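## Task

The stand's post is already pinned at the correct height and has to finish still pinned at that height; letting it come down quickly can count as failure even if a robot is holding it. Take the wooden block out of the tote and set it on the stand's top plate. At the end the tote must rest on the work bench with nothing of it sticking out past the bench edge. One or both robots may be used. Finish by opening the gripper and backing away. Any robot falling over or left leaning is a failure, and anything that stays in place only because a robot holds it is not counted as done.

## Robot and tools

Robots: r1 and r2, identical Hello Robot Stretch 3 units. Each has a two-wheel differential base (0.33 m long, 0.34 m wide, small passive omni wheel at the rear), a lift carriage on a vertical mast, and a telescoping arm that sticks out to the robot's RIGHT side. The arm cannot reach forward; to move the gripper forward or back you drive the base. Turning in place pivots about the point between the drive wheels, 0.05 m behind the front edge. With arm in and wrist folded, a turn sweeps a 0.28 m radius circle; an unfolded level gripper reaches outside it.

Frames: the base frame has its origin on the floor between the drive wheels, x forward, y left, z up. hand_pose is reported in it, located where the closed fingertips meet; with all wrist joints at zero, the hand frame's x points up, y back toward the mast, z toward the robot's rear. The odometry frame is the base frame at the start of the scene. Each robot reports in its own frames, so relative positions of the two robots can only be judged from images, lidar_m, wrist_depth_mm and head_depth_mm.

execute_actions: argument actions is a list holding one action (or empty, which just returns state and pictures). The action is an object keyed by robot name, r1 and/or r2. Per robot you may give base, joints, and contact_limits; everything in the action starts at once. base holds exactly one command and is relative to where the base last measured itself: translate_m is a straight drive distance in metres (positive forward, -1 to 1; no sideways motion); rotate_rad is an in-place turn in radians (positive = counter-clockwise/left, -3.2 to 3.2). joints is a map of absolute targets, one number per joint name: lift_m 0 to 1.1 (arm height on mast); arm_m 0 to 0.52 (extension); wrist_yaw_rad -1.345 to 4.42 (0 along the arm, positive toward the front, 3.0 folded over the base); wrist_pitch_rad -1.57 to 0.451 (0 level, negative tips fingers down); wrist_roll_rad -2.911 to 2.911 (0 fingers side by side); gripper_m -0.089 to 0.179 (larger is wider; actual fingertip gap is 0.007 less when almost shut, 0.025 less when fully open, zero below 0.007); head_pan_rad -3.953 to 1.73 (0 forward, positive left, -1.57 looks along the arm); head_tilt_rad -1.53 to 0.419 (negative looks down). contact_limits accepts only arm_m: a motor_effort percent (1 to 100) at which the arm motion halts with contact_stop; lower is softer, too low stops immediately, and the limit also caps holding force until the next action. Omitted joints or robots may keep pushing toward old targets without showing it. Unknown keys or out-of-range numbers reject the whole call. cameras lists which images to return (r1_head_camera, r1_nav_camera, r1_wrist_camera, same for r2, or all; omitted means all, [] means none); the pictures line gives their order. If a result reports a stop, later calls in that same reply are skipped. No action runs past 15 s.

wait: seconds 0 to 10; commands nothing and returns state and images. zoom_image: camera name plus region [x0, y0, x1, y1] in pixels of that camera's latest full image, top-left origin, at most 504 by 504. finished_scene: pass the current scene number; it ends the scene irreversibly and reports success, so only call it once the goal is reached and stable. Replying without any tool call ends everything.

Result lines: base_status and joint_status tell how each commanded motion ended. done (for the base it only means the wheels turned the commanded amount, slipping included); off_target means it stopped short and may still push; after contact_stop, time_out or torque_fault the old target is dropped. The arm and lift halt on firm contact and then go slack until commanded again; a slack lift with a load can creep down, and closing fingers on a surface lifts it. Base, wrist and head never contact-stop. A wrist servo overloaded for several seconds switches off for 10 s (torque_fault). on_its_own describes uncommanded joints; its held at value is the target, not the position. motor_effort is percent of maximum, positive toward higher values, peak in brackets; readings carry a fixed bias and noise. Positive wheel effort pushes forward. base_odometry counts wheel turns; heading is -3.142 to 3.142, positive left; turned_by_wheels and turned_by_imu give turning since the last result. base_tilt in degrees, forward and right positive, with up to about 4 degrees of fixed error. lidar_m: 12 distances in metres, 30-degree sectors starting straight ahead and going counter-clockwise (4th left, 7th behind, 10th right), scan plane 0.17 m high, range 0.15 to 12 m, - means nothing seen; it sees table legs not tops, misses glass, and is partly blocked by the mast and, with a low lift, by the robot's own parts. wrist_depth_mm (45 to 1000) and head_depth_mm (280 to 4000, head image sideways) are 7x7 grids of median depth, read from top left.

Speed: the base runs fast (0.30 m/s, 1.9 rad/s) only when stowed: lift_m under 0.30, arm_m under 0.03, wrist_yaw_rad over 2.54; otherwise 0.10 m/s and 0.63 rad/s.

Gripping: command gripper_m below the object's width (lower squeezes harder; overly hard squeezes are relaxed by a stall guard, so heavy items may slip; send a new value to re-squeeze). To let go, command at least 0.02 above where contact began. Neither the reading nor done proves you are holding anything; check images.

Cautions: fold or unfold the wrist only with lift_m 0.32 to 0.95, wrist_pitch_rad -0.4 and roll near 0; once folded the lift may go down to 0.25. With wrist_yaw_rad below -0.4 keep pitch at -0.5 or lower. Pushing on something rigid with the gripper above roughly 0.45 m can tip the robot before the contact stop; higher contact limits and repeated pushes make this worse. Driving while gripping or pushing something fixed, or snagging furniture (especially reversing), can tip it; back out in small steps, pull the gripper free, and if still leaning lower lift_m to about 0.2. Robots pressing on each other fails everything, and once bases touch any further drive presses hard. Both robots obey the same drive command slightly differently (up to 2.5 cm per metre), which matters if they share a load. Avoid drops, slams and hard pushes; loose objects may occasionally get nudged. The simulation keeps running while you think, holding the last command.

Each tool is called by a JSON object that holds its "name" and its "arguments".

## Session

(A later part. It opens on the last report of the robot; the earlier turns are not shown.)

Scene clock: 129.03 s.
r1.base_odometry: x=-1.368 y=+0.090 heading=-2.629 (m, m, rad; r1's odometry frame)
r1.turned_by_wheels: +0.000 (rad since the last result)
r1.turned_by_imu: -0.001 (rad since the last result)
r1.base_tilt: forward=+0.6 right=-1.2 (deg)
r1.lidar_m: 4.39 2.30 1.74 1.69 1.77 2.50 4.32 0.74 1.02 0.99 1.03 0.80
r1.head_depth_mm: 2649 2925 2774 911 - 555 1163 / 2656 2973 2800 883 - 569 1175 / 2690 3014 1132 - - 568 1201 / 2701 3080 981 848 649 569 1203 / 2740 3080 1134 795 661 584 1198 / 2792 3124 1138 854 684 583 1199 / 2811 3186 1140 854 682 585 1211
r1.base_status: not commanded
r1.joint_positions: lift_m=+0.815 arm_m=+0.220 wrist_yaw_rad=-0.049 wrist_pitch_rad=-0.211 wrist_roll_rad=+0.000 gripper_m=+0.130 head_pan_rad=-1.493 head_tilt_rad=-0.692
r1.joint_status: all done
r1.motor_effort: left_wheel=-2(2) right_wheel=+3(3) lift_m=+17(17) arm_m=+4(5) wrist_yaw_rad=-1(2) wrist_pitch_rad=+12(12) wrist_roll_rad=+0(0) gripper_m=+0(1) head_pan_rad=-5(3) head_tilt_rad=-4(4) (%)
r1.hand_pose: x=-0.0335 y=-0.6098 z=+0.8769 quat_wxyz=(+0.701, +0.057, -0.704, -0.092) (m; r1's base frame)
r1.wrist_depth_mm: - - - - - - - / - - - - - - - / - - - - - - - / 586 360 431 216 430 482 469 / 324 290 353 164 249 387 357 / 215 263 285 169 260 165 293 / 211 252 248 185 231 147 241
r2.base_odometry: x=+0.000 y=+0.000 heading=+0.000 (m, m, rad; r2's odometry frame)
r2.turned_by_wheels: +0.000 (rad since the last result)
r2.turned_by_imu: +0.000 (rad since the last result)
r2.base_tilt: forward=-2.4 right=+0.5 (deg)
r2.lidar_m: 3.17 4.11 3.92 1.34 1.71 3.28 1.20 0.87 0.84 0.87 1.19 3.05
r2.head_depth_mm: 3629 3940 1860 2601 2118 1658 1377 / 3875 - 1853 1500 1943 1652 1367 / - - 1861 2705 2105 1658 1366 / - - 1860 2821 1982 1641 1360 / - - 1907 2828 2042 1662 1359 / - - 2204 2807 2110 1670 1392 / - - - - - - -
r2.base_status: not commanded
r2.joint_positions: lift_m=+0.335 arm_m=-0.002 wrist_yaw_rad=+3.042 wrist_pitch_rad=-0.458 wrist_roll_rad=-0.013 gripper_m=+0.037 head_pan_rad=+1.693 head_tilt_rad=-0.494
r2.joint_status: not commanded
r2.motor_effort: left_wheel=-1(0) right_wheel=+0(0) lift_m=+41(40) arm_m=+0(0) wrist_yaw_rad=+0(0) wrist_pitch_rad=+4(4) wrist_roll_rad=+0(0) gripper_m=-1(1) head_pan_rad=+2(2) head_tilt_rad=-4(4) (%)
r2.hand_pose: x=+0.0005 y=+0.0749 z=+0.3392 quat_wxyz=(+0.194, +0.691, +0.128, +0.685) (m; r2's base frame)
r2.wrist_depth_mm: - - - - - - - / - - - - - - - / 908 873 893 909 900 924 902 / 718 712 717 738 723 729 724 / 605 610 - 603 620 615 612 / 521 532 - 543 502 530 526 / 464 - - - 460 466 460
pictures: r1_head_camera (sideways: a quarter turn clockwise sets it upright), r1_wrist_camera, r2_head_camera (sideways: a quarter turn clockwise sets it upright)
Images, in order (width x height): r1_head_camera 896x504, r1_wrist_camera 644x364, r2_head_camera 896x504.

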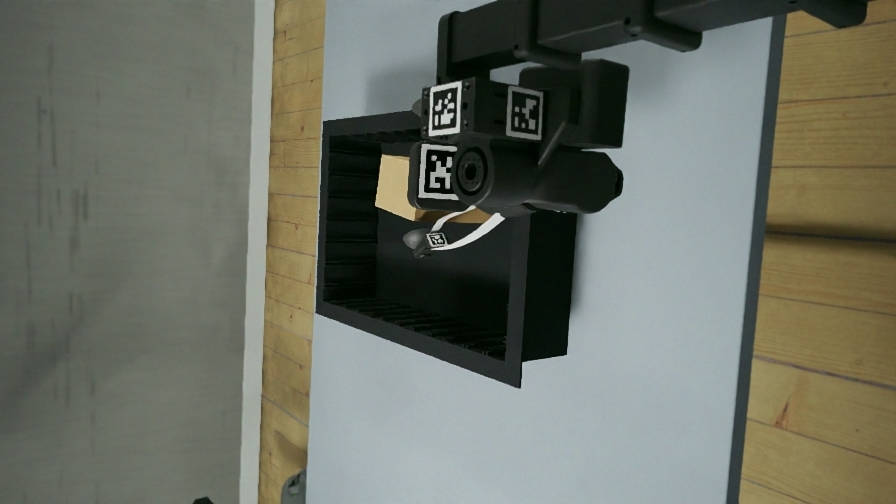

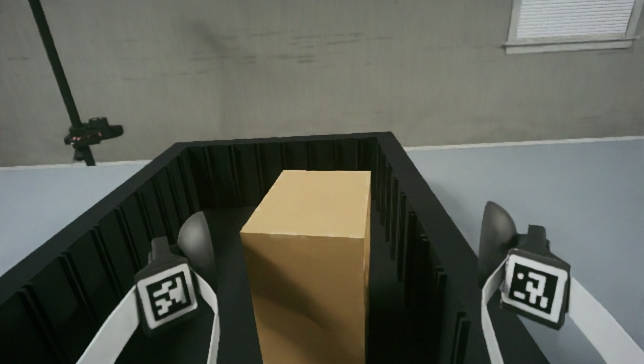

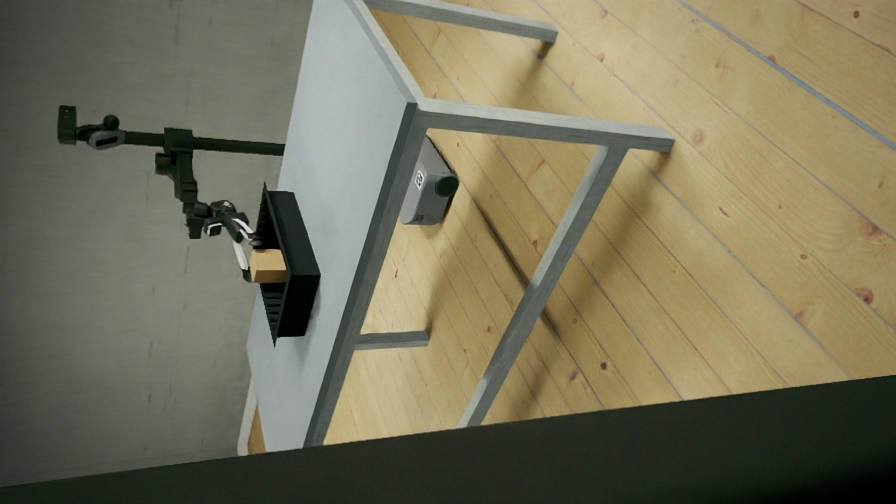

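{"name": "execute_actions", "arguments": {"actions": [{"r1":{"base":{"translate_m":0.035},"joints":{"arm_m":0.235,"wrist_yaw_rad":-0.13,"gripper_m":0.115}}}], "cameras": []}}

{"name": "execute_actions", "arguments": {"actions": [{"r1":{"joints":{"arm_m":0.27,"lift_m":0.79}}}], "cameras": ["r1_head_camera","r1_wrist_camera","r2_head_camera"]}}

{"name": "zoom_image", "arguments": {"camera": "r2_head_camera", "region": [160, 160, 360, 360]}}

Scene clock: 138.80 s.
r1.base_odometry: x=-1.398 y=+0.073 heading=-2.629 (m, m, rad; r1's odometry frame)
r1.turned_by_wheels: +0.000 (rad since the last result)
r1.turned_by_imu: -0.001 (rad since the last result)
r1.base_tilt: forward=+0.5 right=-1.2 (deg)
r1.lidar_m: 4.35 2.29 1.74 1.69 1.77 2.48 4.37 0.77 1.02 0.99 1.04 0.77
r1.head_depth_mm: 2641 2937 2806 912 - 555 1163 / 2655 2992 2806 - - 567 1200 / 2691 3000 1131 - 644 570 1202 / 2715 3060 981 848 652 569 1201 / 2741 3082 1135 791 665 583 1205 / 2765 3115 1140 851 683 584 1204 / 2812 3161 1134 857 683 584 1204
r1.base_status: done
r1.joint_positions: lift_m=+0.815 arm_m=+0.235 wrist_yaw_rad=-0.128 wrist_pitch_rad=-0.211 wrist_roll_rad=+0.000 gripper_m=+0.115 head_pan_rad=-1.493 head_tilt_rad=-0.692
r1.joint_status: all done
r1.motor_effort: left_wheel=-2(4) right_wheel=+2(8) lift_m=+17(17) arm_m=+4(4) wrist_yaw_rad=-1(5) wrist_pitch_rad=+12(12) wrist_roll_rad=+0(0) gripper_m=+0(62) head_pan_rad=-4(4) head_tilt_rad=-4(4) (%)
r1.hand_pose: x=-0.0529 y=-0.6231 z=+0.8769 quat_wxyz=(+0.697, +0.030, -0.706, -0.120) (m; r1's base frame)
r1.wrist_depth_mm: - - - - - - - / - - - - - - - / - - - - - - - / 576 384 416 217 305 482 472 / 409 289 396 160 224 384 356 / 207 266 305 157 212 - 288 / 199 243 253 170 217 151 240
r2.base_odometry: x=+0.000 y=+0.000 heading=+0.000 (m, m, rad; r2's odometry frame)
r2.turned_by_wheels: +0.000 (rad since the last result)
r2.turned_by_imu: +0.000 (rad since the last result)
r2.base_tilt: forward=-2.4 right=+0.6 (deg)
r2.lidar_m: 3.18 4.11 3.92 1.35 1.71 3.29 1.20 0.87 0.84 0.87 1.19 3.05
r2.head_depth_mm: 3739 3942 1879 2653 2109 1660 1365 / 3914 - 1856 1508 1968 1655 1365 / - - 1856 2669 2099 1641 1357 / - - 1855 2868 1982 1650 1366 / - - 1898 2836 2044 1652 1361 / - - 2220 2873 2107 1665 1402 / - - - - - - -
r2.base_status: not commanded
r2.joint_positions: lift_m=+0.335 arm_m=-0.002 wrist_yaw_rad=+3.042 wrist_pitch_rad=-0.458 wrist_roll_rad=-0.013 gripper_m=+0.037 head_pan_rad=+1.693 head_tilt_rad=-0.494
r2.joint_status: not commanded
r2.motor_effort: left_wheel=+0(0) right_wheel=+0(0) lift_m=+41(40) arm_m=+0(0) wrist_yaw_rad=+0(0) wrist_pitch_rad=+4(4) wrist_roll_rad=+0(0) gripper_m=-2(1) head_pan_rad=+2(2) head_tilt_rad=-5(4) (%)
r2.hand_pose: x=+0.0005 y=+0.0749 z=+0.3392 quat_wxyz=(+0.194, +0.691, +0.128, +0.685) (m; r2's base frame)
r2.wrist_depth_mm: - - - - - - - / - - - - - - - / 885 901 892 889 929 913 924 / 719 734 728 740 738 722 735 / 602 592 - 605 626 608 611 / 524 535 - 534 521 523 526 / 464 - - - 459 458 455
pictures: none
No camera images: the call's "cameras" was empty. Leave "cameras" out to get every camera's image.

Scene clock: 140.10 s.
r1.base_odometry: x=-1.398 y=+0.073 heading=-2.629 (m, m, rad; r1's odometry frame)
r1.turned_by_wheels: +0.000 (rad since the last result)
r1.turned_by_imu: +0.000 (rad since the last result)
r1.base_tilt: forward=+0.6 right=-1.3 (deg)
r1.lidar_m: 4.38 2.29 1.74 1.69 1.78 2.49 4.37 0.77 1.02 0.99 1.04 0.77
r1.head_depth_mm: 2625 2967 2796 895 - 554 1170 / 2663 2963 1077 758 643 567 1194 / 2706 3023 983 - 645 570 1201 / 2709 3085 988 847 671 569 1202 / 2764 3069 1134 791 683 582 1204 / 2755 3095 1139 856 681 584 1204 / 2836 3158 1138 855 685 599 1206
r1.base_status: not commanded
r1.joint_positions: lift_m=+0.791 arm_m=+0.270 wrist_yaw_rad=-0.128 wrist_pitch_rad=-0.184 wrist_roll_rad=-0.006 gripper_m=+0.115 head_pan_rad=-1.493 head_tilt_rad=-0.692
r1.joint_status: all done
r1.motor_effort: left_wheel=-1(2) right_wheel=+2(2) lift_m=+14(16) arm_m=+5(7) wrist_yaw_rad=-2(1) wrist_pitch_rad=-3(12) wrist_roll_rad=+4(4) gripper_m=+1(1) head_pan_rad=-4(5) head_tilt_rad=-5(4) (%)
r1.hand_pose: x=-0.0530 y=-0.6600 z=+0.8587 quat_wxyz=(+0.701, +0.021, -0.704, -0.110) (m; r1's base frame)
r1.wrist_depth_mm: - - - - - - - / - - - - - - - / - - - - - - - / 556 333 401 174 230 474 450 / 220 283 371 133 138 361 338 / 200 255 283 139 139 - 270 / 193 229 235 151 151 159 124
r2.base_odometry: x=+0.000 y=+0.000 heading=+0.000 (m, m, rad; r2's odometry frame)
r2.turned_by_wheels: +0.000 (rad since the last result)
r2.turned_by_imu: +0.000 (rad since the last result)
r2.base_tilt: forward=-2.3 right=+0.6 (deg)
r2.lidar_m: 3.17 4.10 3.90 1.35 1.70 3.28 1.20 0.87 0.84 0.87 1.20 3.06
r2.head_depth_mm: 3724 3882 1878 2615 2100 1656 1371 / 3807 - 1870 1504 1939 1648 1371 / - - 1843 2660 2090 1661 1364 / - - 1857 2850 1980 1648 1360 / - - 1893 2867 2043 1643 1364 / - - 2234 2876 2093 1694 1391 / - - - - - - -
r2.base_status: not commanded
r2.joint_positions: lift_m=+0.335 arm_m=-0.002 wrist_yaw_rad=+3.042 wrist_pitch_rad=-0.458 wrist_roll_rad=-0.013 gripper_m=+0.037 head_pan_rad=+1.693 head_tilt_rad=-0.494
r2.joint_status: not commanded
r2.motor_effort: left_wheel=+0(0) right_wheel=+0(0) lift_m=+40(40) arm_m=+0(0) wrist_yaw_rad=+0(1) wrist_pitch_rad=+4(4) wrist_roll_rad=+0(0) gripper_m=-1(0) head_pan_rad=+2(2) head_tilt_rad=-5(4) (%)
r2.hand_pose: x=+0.0005 y=+0.0749 z=+0.3392 quat_wxyz=(+0.194, +0.691, +0.128, +0.685) (m; r2's base frame)
r2.wrist_depth_mm: - - - - - - - / - - - - - - - / 864 893 901 913 906 909 869 / 721 713 713 717 730 734 733 / 617 611 - 603 625 612 626 / 528 537 - 541 509 527 520 / 472 - - - 463 458 465
pictures: r1_head_camera (sideways: a quarter turn clockwise sets it upright), r1_wrist_camera, r2_head_camera (sideways: a quarter turn clockwise sets it upright)
Images, in order (width x height): r1_head_camera 896x504, r1_wrist_camera 644x364, r2_head_camera 896x504.

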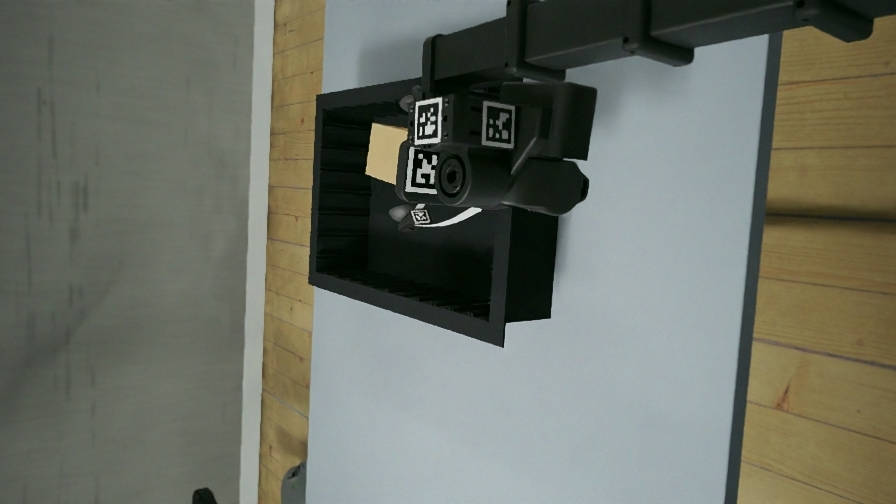

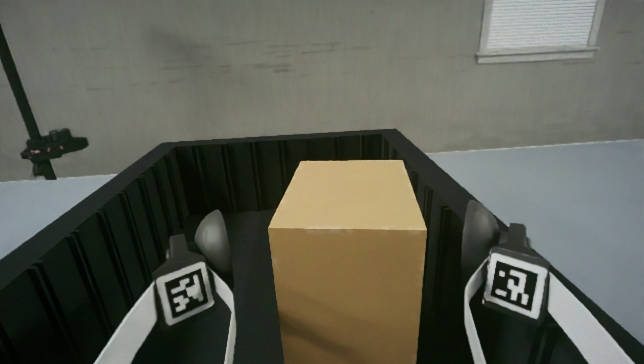

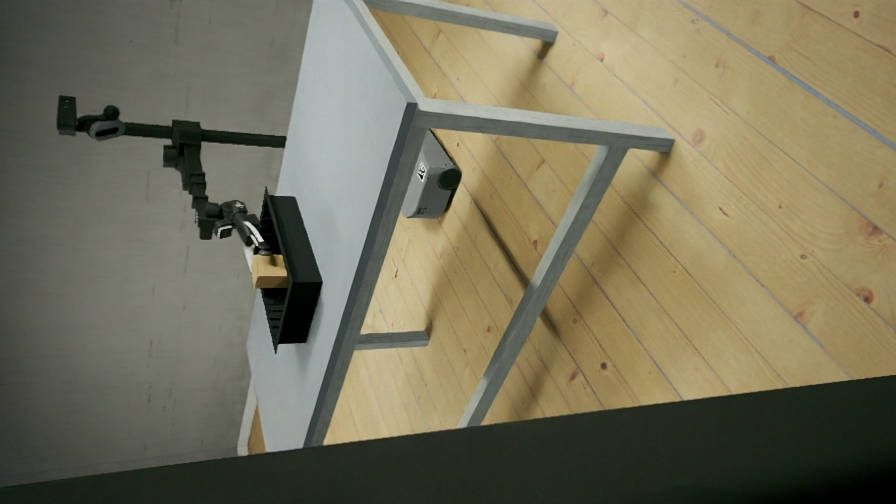

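Region (160, 160, 360, 360) of r2_head_camera's 896x504 image, scaled by 2.520, with more detail than that image has.

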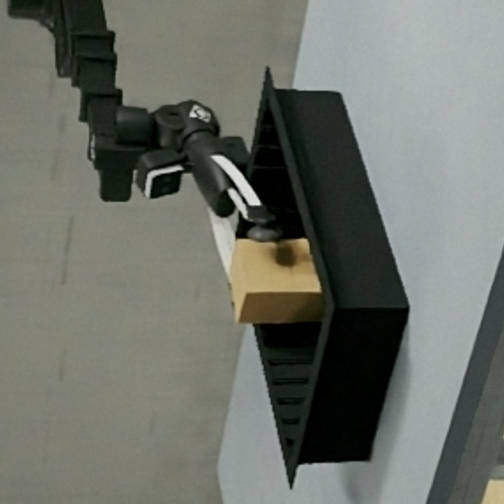

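{"name": "execute_actions", "arguments": {"actions": [{"r1":{"joints":{"lift_m":0.81,"gripper_m":0.095}}}], "cameras": []}}

{"name": "execute_actions", "arguments": {"actions": [{"r1":{"joints":{"arm_m":0.29,"wrist_pitch_rad":-0.3}}}], "cameras": ["r1_head_camera","r1_wrist_camera","r2_head_camera"]}}

{"name": "zoom_image", "arguments": {"camera": "r2_head_camera", "region": [160, 160, 360, 360]}}

Scene clock: 156.17 s.
r1.base_odometry: x=-1.398 y=+0.073 heading=-2.629 (m, m, rad; r1's odometry frame)
r1.turned_by_wheels: +0.000 (rad since the last result)
r1.turned_by_imu: -0.001 (rad since the last result)
r1.base_tilt: forward=+0.5 right=-1.1 (deg)
r1.lidar_m: 4.37 2.29 1.74 1.69 1.77 2.49 4.35 0.77 1.02 0.99 1.04 0.77
r1.head_depth_mm: 2636 2959 2780 913 - 554 1155 / 2658 2978 1077 - 645 568 1196 / 2666 3052 989 - 660 569 1198 / 2732 3011 988 845 669 569 1205 / 2749 3070 1131 793 681 582 1204 / 2781 3119 1137 851 681 584 1206 / 2809 3148 1136 854 684 584 1203
r1.base_status: not commanded
r1.joint_positions: lift_m=+0.810 arm_m=+0.270 wrist_yaw_rad=-0.130 wrist_pitch_rad=-0.206 wrist_roll_rad=-0.006 gripper_m=+0.095 head_pan_rad=-1.493 head_tilt_rad=-0.692
r1.joint_status: all done
r1.motor_effort: left_wheel=-2(2) right_wheel=+2(3) lift_m=+30(32) arm_m=+4(5) wrist_yaw_rad=+0(1) wrist_pitch_rad=+9(9) wrist_roll_rad=+4(4) gripper_m=+0(75) head_pan_rad=-4(4) head_tilt_rad=-4(4) (%)
r1.hand_pose: x=-0.0533 y=-0.6584 z=+0.8723 quat_wxyz=(+0.700, +0.028, -0.704, -0.118) (m; r1's base frame)
r1.wrist_depth_mm: - - - - - - - / - - - - - - - / - - - - - - - / - 354 404 394 279 478 464 / 401 284 398 151 157 358 354 / 198 269 293 141 141 - 283 / 194 242 246 154 154 161 236
r2.base_odometry: x=+0.000 y=+0.000 heading=+0.000 (m, m, rad; r2's odometry frame)
r2.turned_by_wheels: +0.000 (rad since the last result)
r2.turned_by_imu: +0.000 (rad since the last result)
r2.base_tilt: forward=-2.4 right=+0.6 (deg)
r2.lidar_m: 3.16 4.10 3.92 1.34 1.71 3.27 1.19 0.87 0.84 0.87 1.19 3.05
r2.head_depth_mm: 3657 3932 1880 2594 2117 1664 1367 / 3917 - 1837 1520 1964 1657 1358 / - - 1860 2705 2101 1642 1370 / - - 1860 2891 1957 1657 1350 / - - 1895 2859 2023 1652 1372 / - - 2212 2880 2082 1679 1404 / - - - - - - -
r2.base_status: not commanded
r2.joint_positions: lift_m=+0.335 arm_m=-0.002 wrist_yaw_rad=+3.042 wrist_pitch_rad=-0.458 wrist_roll_rad=-0.013 gripper_m=+0.037 head_pan_rad=+1.693 head_tilt_rad=-0.494
r2.joint_status: not commanded
r2.motor_effort: left_wheel=-1(0) right_wheel=+0(0) lift_m=+39(40) arm_m=+0(0) wrist_yaw_rad=+0(1) wrist_pitch_rad=+4(4) wrist_roll_rad=+0(0) gripper_m=-1(0) head_pan_rad=+2(2) head_tilt_rad=-4(4) (%)
r2.hand_pose: x=+0.0005 y=+0.0749 z=+0.3392 quat_wxyz=(+0.194, +0.691, +0.128, +0.685) (m; r2's base frame)
r2.wrist_depth_mm: - - - - - - - / - - - - - - - / 899 904 901 882 883 890 905 / 713 729 718 715 722 736 725 / 604 616 - 601 618 610 613 / 527 549 - 535 507 524 528 / 469 - - - 458 465 460
pictures: none
No camera images: the call's "cameras" was empty. Leave "cameras" out to get every camera's image.

Scene clock: 157.97 s.
r1.base_odometry: x=-1.398 y=+0.073 heading=-2.629 (m, m, rad; r1's odometry frame)
r1.turned_by_wheels: +0.000 (rad since the last result)
r1.turned_by_imu: +0.000 (rad since the last result)
r1.base_tilt: forward=+0.5 right=-1.1 (deg)
r1.lidar_m: 4.37 2.30 1.74 1.69 1.78 2.48 4.36 0.77 1.01 0.99 1.04 0.78
r1.head_depth_mm: 2636 2950 2767 910 - 555 1153 / 2660 2986 2800 - 660 568 1201 / 2677 3026 985 - 662 567 1203 / 2699 3041 995 846 676 568 1201 / 2757 3079 1133 779 681 583 1198 / 2753 3147 1136 854 683 583 1200 / 2801 3151 1138 852 685 599 1204
r1.base_status: not commanded
r1.joint_positions: lift_m=+0.810 arm_m=+0.290 wrist_yaw_rad=-0.132 wrist_pitch_rad=-0.315 wrist_roll_rad=-0.007 gripper_m=+0.095 head_pan_rad=-1.493 head_tilt_rad=-0.692
r1.joint_status: all done
r1.motor_effort: left_wheel=-2(2) right_wheel=+2(2) lift_m=+28(30) arm_m=+4(7) wrist_yaw_rad=+1(3) wrist_pitch_rad=+8(12) wrist_roll_rad=+4(6) gripper_m=+0(2) head_pan_rad=-4(5) head_tilt_rad=-4(4) (%)
r1.hand_pose: x=-0.0525 y=-0.6687 z=+0.8462 quat_wxyz=(+0.692, +0.066, -0.701, -0.157) (m; r1's base frame)
r1.wrist_depth_mm: - - - - - - - / - - - - - - - / - 362 373 370 275 496 471 / 314 295 385 140 144 347 359 / 193 282 321 126 124 162 288 / 197 250 247 141 138 - 131 / 189 219 213 158 158 172 114
r2.base_odometry: x=+0.000 y=+0.000 heading=+0.000 (m, m, rad; r2's odometry frame)
r2.turned_by_wheels: +0.000 (rad since the last result)
r2.turned_by_imu: +0.000 (rad since the last result)
r2.base_tilt: forward=-2.4 right=+0.6 (deg)
r2.lidar_m: 3.18 4.11 3.92 1.35 1.71 3.27 1.20 0.87 0.84 0.87 1.19 3.05
r2.head_depth_mm: 3725 3883 1876 2611 2109 1656 1379 / 3912 - 1858 1508 1949 1653 1372 / - - 1848 2706 2127 1641 1364 / - - 1848 2876 1986 1655 1358 / - - 1891 2879 2012 1647 1372 / - - 2201 2878 2079 1660 1389 / - - - - - - -
r2.base_status: not commanded
r2.joint_positions: lift_m=+0.335 arm_m=-0.002 wrist_yaw_rad=+3.042 wrist_pitch_rad=-0.458 wrist_roll_rad=-0.013 gripper_m=+0.037 head_pan_rad=+1.693 head_tilt_rad=-0.494
r2.joint_status: not commanded
r2.motor_effort: left_wheel=+0(0) right_wheel=+0(0) lift_m=+40(40) arm_m=+0(0) wrist_yaw_rad=+0(0) wrist_pitch_rad=+4(4) wrist_roll_rad=+0(0) gripper_m=-1(0) head_pan_rad=+2(2) head_tilt_rad=-4(4) (%)
r2.hand_pose: x=+0.0005 y=+0.0749 z=+0.3392 quat_wxyz=(+0.194, +0.691, +0.128, +0.685) (m; r2's base frame)
r2.wrist_depth_mm: - - - - - - - / - - - - - - - / 879 918 889 903 899 911 900 / 736 728 733 731 725 722 730 / 610 605 - 600 625 614 617 / 515 532 - 527 505 528 532 / 475 - - - 456 458 462
pictures: r1_head_camera (sideways: a quarter turn clockwise sets it upright), r1_wrist_camera, r2_head_camera (sideways: a quarter turn clockwise sets it upright)
Images, in order (width x height): r1_head_camera 896x504, r1_wrist_camera 644x364, r2_head_camera 896x504.

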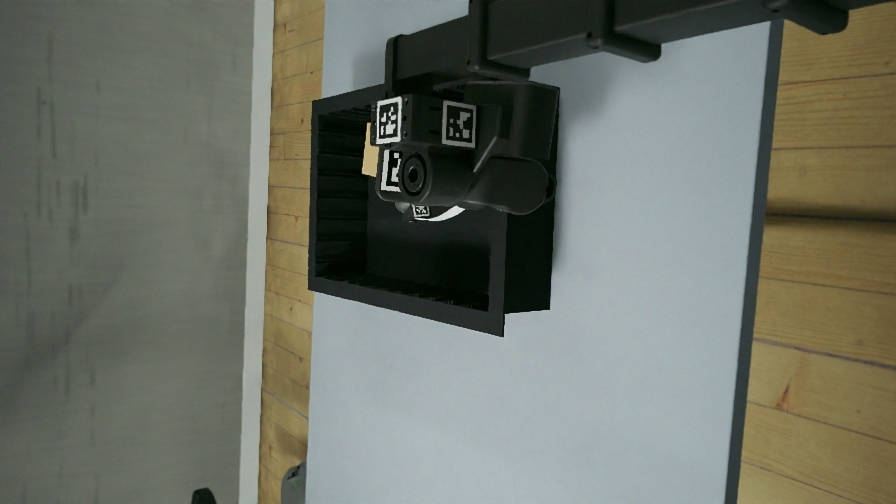

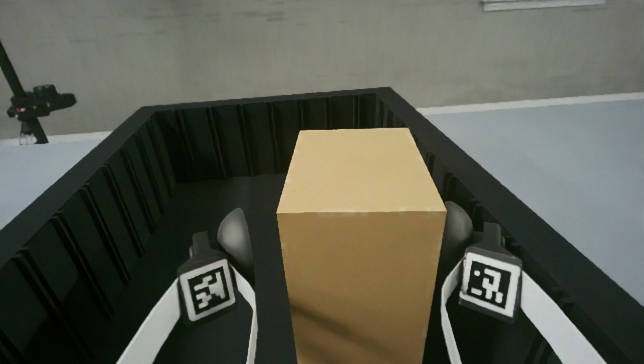

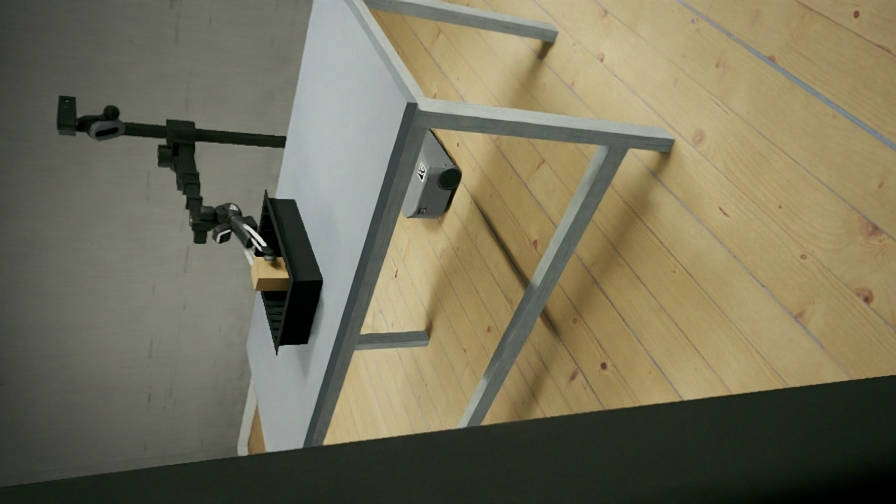

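Region (160, 160, 360, 360) of r2_head_camera's 896x504 image, scaled by 2.520, with more detail than that image has.

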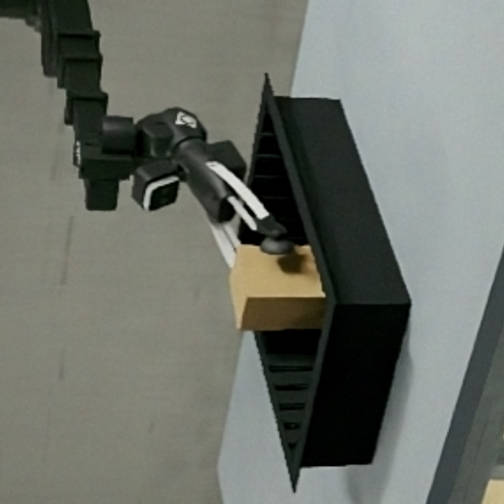

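{"name": "execute_actions", "arguments": {"actions": [{"r1":{"joints":{"gripper_m":0.03}}}], "cameras": ["r1_wrist_camera"]}}

{"name": "execute_actions", "arguments": {"actions": [{"r1":{"joints":{"lift_m":0.95}}}], "cameras": ["r1_head_camera","r1_wrist_camera","r2_head_camera"]}}

{"name": "zoom_image", "arguments": {"camera": "r2_head_camera", "region": [130, 140, 380, 390]}}

Scene clock: 168.47 s.
r1.base_odometry: x=-1.398 y=+0.073 heading=-2.629 (m, m, rad; r1's odometry frame)
r1.turned_by_wheels: +0.000 (rad since the last result)
r1.turned_by_imu: -0.001 (rad since the last result)
r1.base_tilt: forward=+0.6 right=-1.1 (deg)
r1.lidar_m: 4.37 2.29 1.74 1.69 1.77 2.49 4.36 0.77 1.02 0.99 1.04 0.78
r1.head_depth_mm: 2662 2953 2809 912 - 554 1155 / 2657 2978 2802 - 661 568 1197 / 2668 3026 988 - 662 569 1200 / 2720 3046 998 846 677 569 1203 / 2729 3096 1133 781 682 582 1207 / 2775 3103 1136 854 683 584 1205 / 2833 3163 1140 852 684 599 1198
r1.base_status: not commanded
r1.joint_positions: lift_m=+0.810 arm_m=+0.290 wrist_yaw_rad=-0.135 wrist_pitch_rad=-0.318 wrist_roll_rad=-0.005 gripper_m=+0.031 head_pan_rad=-1.493 head_tilt_rad=-0.692
r1.joint_status: all done
r1.motor_effort: left_wheel=-3(2) right_wheel=+5(5) lift_m=+28(29) arm_m=+3(3) wrist_yaw_rad=+4(5) wrist_pitch_rad=+10(10) wrist_roll_rad=+3(5) gripper_m=-17(95) head_pan_rad=-4(4) head_tilt_rad=-3(4) (%)
r1.hand_pose: x=-0.0533 y=-0.6683 z=+0.8454 quat_wxyz=(+0.691, +0.065, -0.702, -0.159) (m; r1's base frame)
r1.wrist_depth_mm: - - - - - - - / - - - - - - - / - 355 375 371 287 487 465 / 312 296 386 138 150 345 356 / 196 284 305 122 120 163 284 / 199 246 255 135 134 146 129 / 190 217 213 151 157 181 116
r2.base_odometry: x=+0.000 y=+0.000 heading=+0.000 (m, m, rad; r2's odometry frame)
r2.turned_by_wheels: +0.000 (rad since the last result)
r2.turned_by_imu: +0.000 (rad since the last result)
r2.base_tilt: forward=-2.3 right=+0.4 (deg)
r2.lidar_m: 3.18 4.10 3.93 1.35 1.71 3.30 1.20 0.87 0.84 0.87 1.20 3.05
r2.head_depth_mm: 3696 3897 1886 2637 2082 1658 1367 / 3826 - 1856 1507 1959 1647 1366 / - - 1854 2698 2106 1634 1368 / - - 1831 2911 1949 1648 1362 / - - 1891 2855 2016 1644 1359 / - - 2203 2874 2090 1671 1405 / - - - - - - -
r2.base_status: not commanded
r2.joint_positions: lift_m=+0.335 arm_m=-0.002 wrist_yaw_rad=+3.042 wrist_pitch_rad=-0.458 wrist_roll_rad=-0.013 gripper_m=+0.037 head_pan_rad=+1.693 head_tilt_rad=-0.494
r2.joint_status: not commanded
r2.motor_effort: left_wheel=+0(1) right_wheel=+0(0) lift_m=+41(40) arm_m=+0(0) wrist_yaw_rad=+0(0) wrist_pitch_rad=+4(4) wrist_roll_rad=+0(0) gripper_m=-1(0) head_pan_rad=+3(2) head_tilt_rad=-5(3) (%)
r2.hand_pose: x=+0.0005 y=+0.0749 z=+0.3392 quat_wxyz=(+0.194, +0.691, +0.128, +0.685) (m; r2's base frame)
r2.wrist_depth_mm: - - - - - - - / - - - - - - - / 911 868 886 903 878 922 926 / 698 717 716 725 724 733 728 / 609 613 - 614 623 598 616 / 522 534 - 543 517 524 532 / 469 - - - 465 464 465
pictures: r1_wrist_camera
Images, in order (width x height): r1_wrist_camera 644x364.

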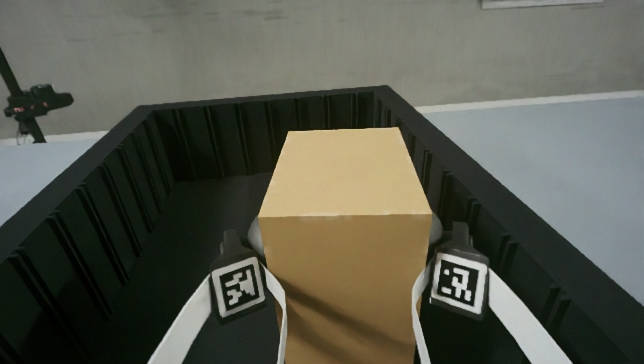

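Scene clock: 170.57 s.
r1.base_odometry: x=-1.398 y=+0.073 heading=-2.629 (m, m, rad; r1's odometry frame)
r1.turned_by_wheels: +0.000 (rad since the last result)
r1.turned_by_imu: +0.000 (rad since the last result)
r1.base_tilt: forward=+0.5 right=-1.1 (deg)
r1.lidar_m: 4.38 2.29 1.74 1.69 1.77 2.50 4.36 0.77 1.02 0.99 1.04 0.78
r1.head_depth_mm: 2620 2832 1073 849 679 567 1177 / 2676 2888 - 758 662 567 1200 / 2707 2958 - 820 669 568 1202 / 2722 3021 993 844 674 569 1204 / 2745 3091 1130 777 682 583 1203 / 2785 3112 1137 852 683 583 1205 / 2849 3139 1138 855 684 598 1204
r1.base_status: not commanded
r1.joint_positions: lift_m=+0.950 arm_m=+0.290 wrist_yaw_rad=-0.132 wrist_pitch_rad=-0.345 wrist_roll_rad=-0.005 gripper_m=+0.031 head_pan_rad=-1.493 head_tilt_rad=-0.692
r1.joint_status: all done
r1.motor_effort: left_wheel=-2(3) right_wheel=+3(5) lift_m=+33(33) arm_m=+3(3) wrist_yaw_rad=+1(4) wrist_pitch_rad=+25(25) wrist_roll_rad=+3(3) gripper_m=-15(15) head_pan_rad=-4(5) head_tilt_rad=-3(4) (%)
r1.hand_pose: x=-0.0521 y=-0.6657 z=+0.9790 quat_wxyz=(+0.689, +0.076, -0.701, -0.167) (m; r1's base frame)
r1.wrist_depth_mm: - - - - - - - / - - - - - - - / - - - - - - - / - - - - 608 596 586 / 534 509 434 133 131 485 480 / 443 370 401 133 131 411 400 / 374 289 354 133 131 343 344
r2.base_odometry: x=+0.000 y=+0.000 heading=+0.000 (m, m, rad; r2's odometry frame)
r2.turned_by_wheels: +0.000 (rad since the last result)
r2.turned_by_imu: +0.000 (rad since the last result)
r2.base_tilt: forward=-2.4 right=+0.6 (deg)
r2.lidar_m: 3.18 4.10 3.92 1.35 1.71 3.29 1.20 0.87 0.84 0.87 1.19 3.06
r2.head_depth_mm: 3734 3919 1864 2620 2100 1666 1367 / 3823 - 1874 1513 1957 1655 1365 / - - 1864 2697 2099 1645 1362 / - - 1837 2866 1986 1662 1365 / - - 1879 2902 2026 1649 1366 / - - 2197 2852 2084 1670 1402 / - - - - - - -
r2.base_status: not commanded
r2.joint_positions: lift_m=+0.335 arm_m=-0.002 wrist_yaw_rad=+3.042 wrist_pitch_rad=-0.458 wrist_roll_rad=-0.013 gripper_m=+0.037 head_pan_rad=+1.693 head_tilt_rad=-0.494
r2.joint_status: not commanded
r2.motor_effort: left_wheel=-1(0) right_wheel=+0(0) lift_m=+40(40) arm_m=+0(0) wrist_yaw_rad=+0(0) wrist_pitch_rad=+4(4) wrist_roll_rad=+0(0) gripper_m=-1(1) head_pan_rad=+2(2) head_tilt_rad=-4(4) (%)
r2.hand_pose: x=+0.0005 y=+0.0749 z=+0.3392 quat_wxyz=(+0.194, +0.691, +0.128, +0.685) (m; r2's base frame)
r2.wrist_depth_mm: - - - - - - - / - - - - - - - / 881 899 892 925 890 921 900 / 718 726 712 732 730 720 731 / 606 608 - 597 616 603 609 / 515 527 - 536 510 522 522 / 473 - - - 459 464 458
pictures: r1_head_camera (sideways: a quarter turn clockwise sets it upright), r1_wrist_camera, r2_head_camera (sideways: a quarter turn clockwise sets it upright)
Images, in order (width x height): r1_head_camera 896x504, r1_wrist_camera 644x364, r2_head_camera 896x504.

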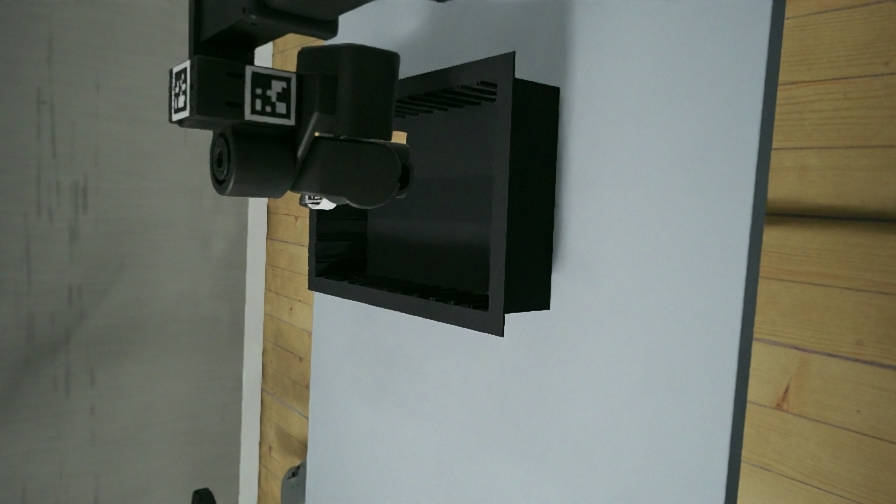

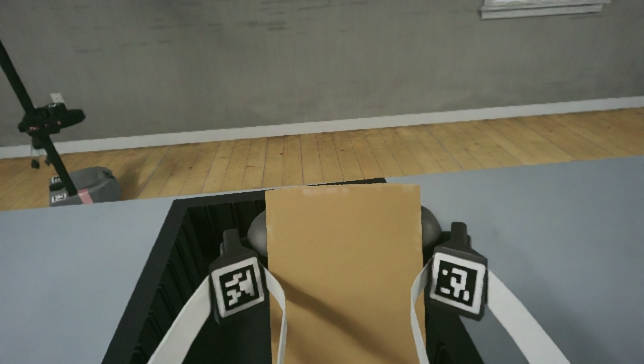

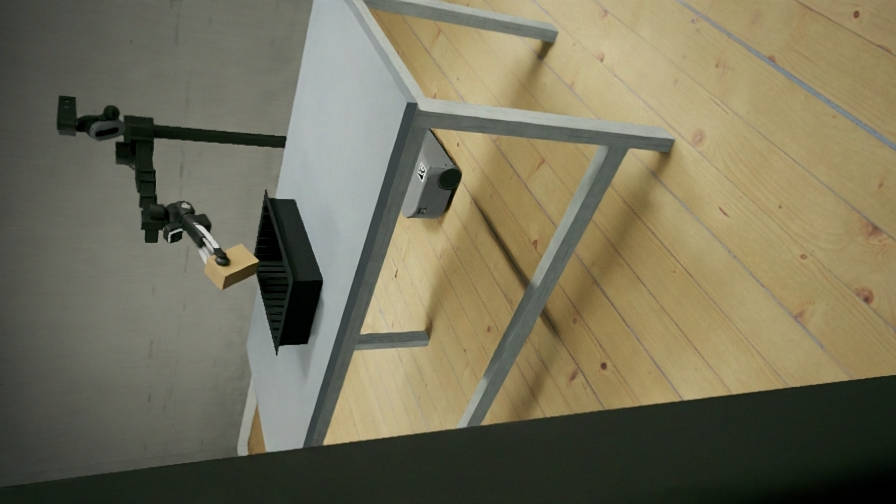

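Region (130, 140, 380, 390) of r2_head_camera's 896x504 image, scaled by 2.016, with more detail than that image has.

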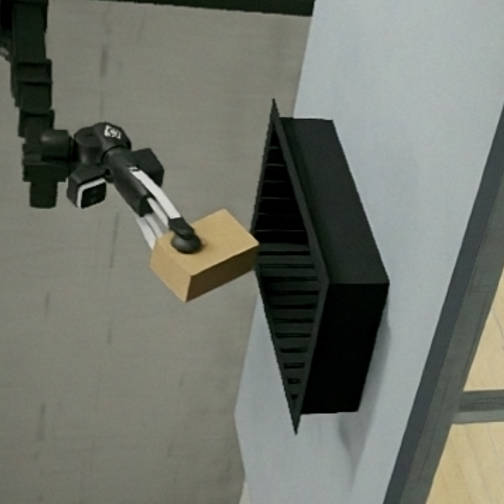

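{"name": "execute_actions", "arguments": {"actions": [{"r1":{"joints":{"gripper_m":-0.02}}}], "cameras": []}}

{"name": "execute_actions", "arguments": {"actions": [{"r1":{"base":{"translate_m":-1.0},"joints":{"lift_m":1.09,"arm_m":0.03,"wrist_pitch_rad":0.03,"wrist_yaw_rad":0,"head_pan_rad":-2.5,"head_tilt_rad":-0.5}},"r2":{"base":{"rotate_rad":0.5},"joints":{"head_pan_rad":1.5,"head_tilt_rad":-0.2}}}], "cameras": ["r1_head_camera","r1_wrist_camera","r2_head_camera"]}}

Scene clock: 184.80 s.
r1.base_odometry: x=-1.398 y=+0.073 heading=-2.629 (m, m, rad; r1's odometry frame)
r1.turned_by_wheels: +0.000 (rad since the last result)
r1.turned_by_imu: -0.001 (rad since the last result)
r1.base_tilt: forward=+0.5 right=-1.2 (deg)
r1.lidar_m: 4.37 2.30 1.74 1.69 1.78 2.50 4.36 0.77 1.02 0.99 1.04 0.78
r1.head_depth_mm: 2645 2833 1077 846 679 567 1176 / 2676 2892 - 759 662 567 1207 / 2679 2949 - 817 669 568 1199 / 2708 3049 993 847 676 569 1206 / 2734 3084 1133 779 682 584 1203 / 2798 3113 1138 852 683 584 1204 / 2815 3130 1133 853 685 599 1206
r1.base_status: not commanded
r1.joint_positions: lift_m=+0.950 arm_m=+0.290 wrist_yaw_rad=-0.132 wrist_pitch_rad=-0.345 wrist_roll_rad=-0.005 gripper_m=-0.018 head_pan_rad=-1.493 head_tilt_rad=-0.692
r1.joint_status: all done
r1.motor_effort: left_wheel=-3(3) right_wheel=+3(3) lift_m=+33(33) arm_m=+3(3) wrist_yaw_rad=+1(1) wrist_pitch_rad=+25(25) wrist_roll_rad=+3(3) gripper_m=-37(99) head_pan_rad=-3(4) head_tilt_rad=-4(3) (%)
r1.hand_pose: x=-0.0521 y=-0.6657 z=+0.9790 quat_wxyz=(+0.689, +0.076, -0.701, -0.167) (m; r1's base frame)
r1.wrist_depth_mm: - - - - - - - / - - - - - - - / - - - - - - - / - - - - 611 604 572 / 541 515 436 133 131 484 483 / 445 369 402 133 131 411 398 / 372 289 359 133 132 344 346
r2.base_odometry: x=+0.000 y=+0.000 heading=+0.000 (m, m, rad; r2's odometry frame)
r2.turned_by_wheels: +0.000 (rad since the last result)
r2.turned_by_imu: +0.000 (rad since the last result)
r2.base_tilt: forward=-2.4 right=+0.6 (deg)
r2.lidar_m: 3.16 4.10 3.91 1.35 1.71 3.28 1.20 0.87 0.84 0.87 1.20 3.05
r2.head_depth_mm: 3740 3910 1875 2620 2088 1651 1365 / 3876 - 1857 1511 1947 1664 1361 / - - 1863 2656 2103 1653 1359 / - - 1843 2854 1989 1664 1360 / - - 1891 2883 2047 1649 1360 / - - 2203 2920 2098 1674 1396 / - - - - - - -
r2.base_status: not commanded
r2.joint_positions: lift_m=+0.335 arm_m=-0.002 wrist_yaw_rad=+3.042 wrist_pitch_rad=-0.458 wrist_roll_rad=-0.013 gripper_m=+0.037 head_pan_rad=+1.693 head_tilt_rad=-0.494
r2.joint_status: not commanded
r2.motor_effort: left_wheel=+0(1) right_wheel=+0(0) lift_m=+41(40) arm_m=+0(0) wrist_yaw_rad=+0(0) wrist_pitch_rad=+4(4) wrist_roll_rad=+0(0) gripper_m=-1(1) head_pan_rad=+2(2) head_tilt_rad=-4(4) (%)
r2.hand_pose: x=+0.0005 y=+0.0749 z=+0.3392 quat_wxyz=(+0.194, +0.691, +0.128, +0.685) (m; r2's base frame)
r2.wrist_depth_mm: - - - - - - - / - - - - - - - / 868 864 923 913 872 918 922 / 726 723 731 720 736 730 731 / 618 619 - 602 625 607 608 / 512 534 - 541 506 528 527 / 472 - - - 463 463 460
pictures: none
No camera images: the call's "cameras" was empty. Leave "cameras" out to get every camera's image.

Scene clock: 196.13 s.
r1.base_odometry: x=-0.527 y=+0.563 heading=-2.629 (m, m, rad; r1's odometry frame)
r1.turned_by_wheels: +0.000 (rad since the last result)
r1.turned_by_imu: -0.001 (rad since the last result)
r1.base_tilt: forward=+0.5 right=-1.2 (deg)
r1.lidar_m: 1.73 2.37 1.78 1.73 1.80 2.55 3.36 1.18 3.11 0.98 0.41 1.40
r1.head_depth_mm: - - - - 2035 1600 1319 / - - - - 2033 1606 1322 / - - - 2539 2034 1600 1325 / - - - 2538 1965 1602 1327 / - - - 2704 2054 1614 1326 / - - - 2830 2067 1613 1327 / - - - 2984 1929 1613 1324
r1.base_status: done
r1.joint_positions: lift_m=+1.090 arm_m=+0.030 wrist_yaw_rad=+0.000 wrist_pitch_rad=-0.022 wrist_roll_rad=-0.005 gripper_m=+0.019 head_pan_rad=-2.493 head_tilt_rad=-0.507
r1.joint_status: wrist_pitch_rad off_target (ended at -0.022, target +0.030); the others done
r1.on_its_own: gripper_m is held at +0.018, not at your -0.020, by its stall guard, which is not easing now
r1.motor_effort: left_wheel=-2(8) right_wheel=+2(3) lift_m=+33(34) arm_m=-3(4) wrist_yaw_rad=+0(2) wrist_pitch_rad=+29(32) wrist_roll_rad=+3(4) gripper_m=-19(37) head_pan_rad=-4(60) head_tilt_rad=+4(19) (%)
r1.hand_pose: x=-0.0215 y=-0.4310 z=+1.1985 quat_wxyz=(+0.709, +0.008, -0.705, -0.008) (m; r1's base frame)
r1.wrist_depth_mm: - - - - - - - / - - - - - - - / - - - - - - - / - - - - - - - / - - - 133 131 - - / - - - 133 131 - - / 788 777 801 133 132 - -
r2.base_odometry: x=+0.000 y=+0.000 heading=+0.500 (m, m, rad; r2's odometry frame)
r2.turned_by_wheels: +0.500 (rad since the last result)
r2.turned_by_imu: +0.496 (rad since the last result)
r2.base_tilt: forward=-2.4 right=+0.5 (deg)
r2.lidar_m: 4.15 3.92 1.35 1.67 3.66 1.23 0.88 0.84 0.87 1.16 2.95 3.14
r2.head_depth_mm: 3164 - - - 1732 2388 1688 / 3185 - - - 1872 2374 1730 / 3143 - - - 3076 2250 1789 / 3510 - - - 3228 2251 1786 / 3478 - - - 3476 2340 1775 / 3425 - - - 3501 2371 1777 / 3385 - - - 3494 2316 1770
r2.base_status: done
r2.joint_positions: lift_m=+0.335 arm_m=-0.002 wrist_yaw_rad=+3.042 wrist_pitch_rad=-0.458 wrist_roll_rad=-0.013 gripper_m=+0.037 head_pan_rad=+1.507 head_tilt_rad=-0.211
r2.joint_status: all done
r2.motor_effort: left_wheel=-3(5) right_wheel=+2(4) lift_m=+40(40) arm_m=+0(0) wrist_yaw_rad=+0(0) wrist_pitch_rad=+4(4) wrist_roll_rad=+0(0) gripper_m=-1(1) head_pan_rad=-3(12) head_tilt_rad=+6(32) (%)
r2.hand_pose: x=+0.0005 y=+0.0749 z=+0.3392 quat_wxyz=(+0.194, +0.691, +0.128, +0.685) (m; r2's base frame)
r2.wrist_depth_mm: - - - - - - - / - - - - - - - / 880 899 911 914 892 937 895 / 731 731 722 723 726 734 725 / 595 606 - 616 631 612 611 / 526 539 - 528 511 532 536 / 475 - - - 463 461 462
pictures: r1_head_camera (sideways: a quarter turn clockwise sets it upright), r1_wrist_camera, r2_head_camera (sideways: a quarter turn clockwise sets it upright)
Images, in order (width x height): r1_head_camera 896x504, r1_wrist_camera 644x364, r2_head_camera 896x504.

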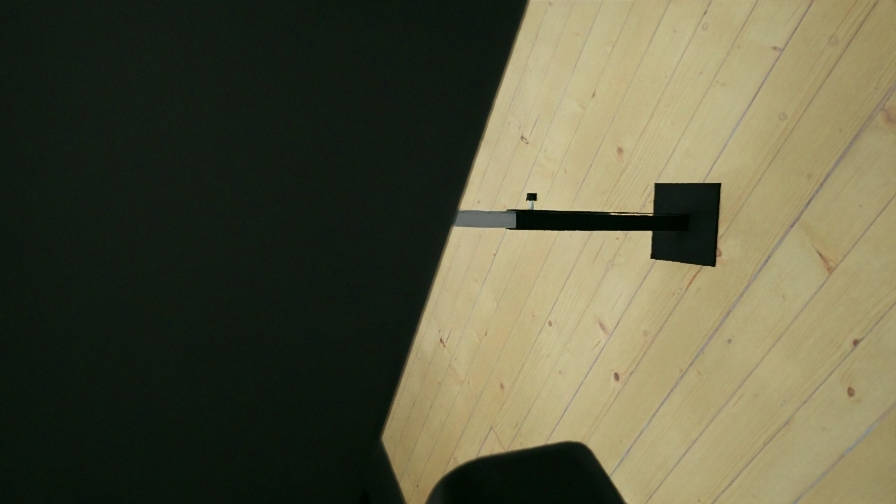

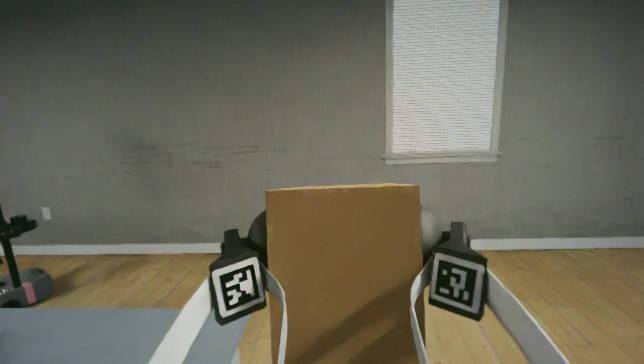

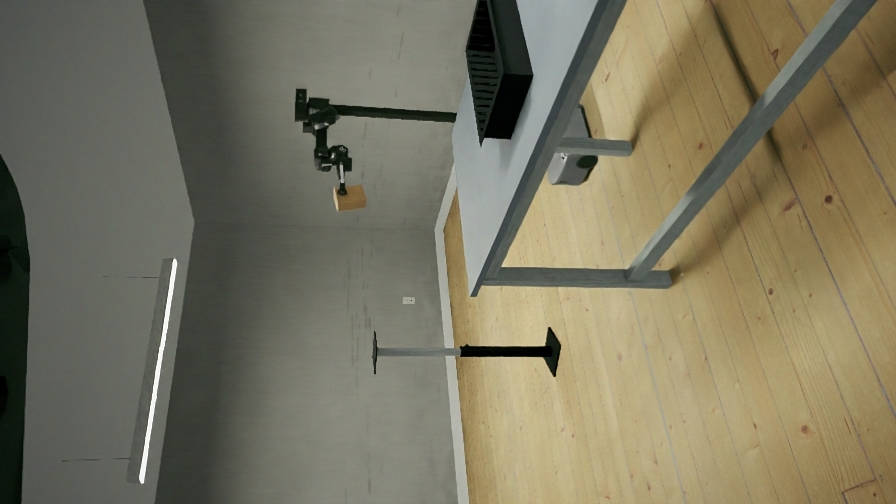

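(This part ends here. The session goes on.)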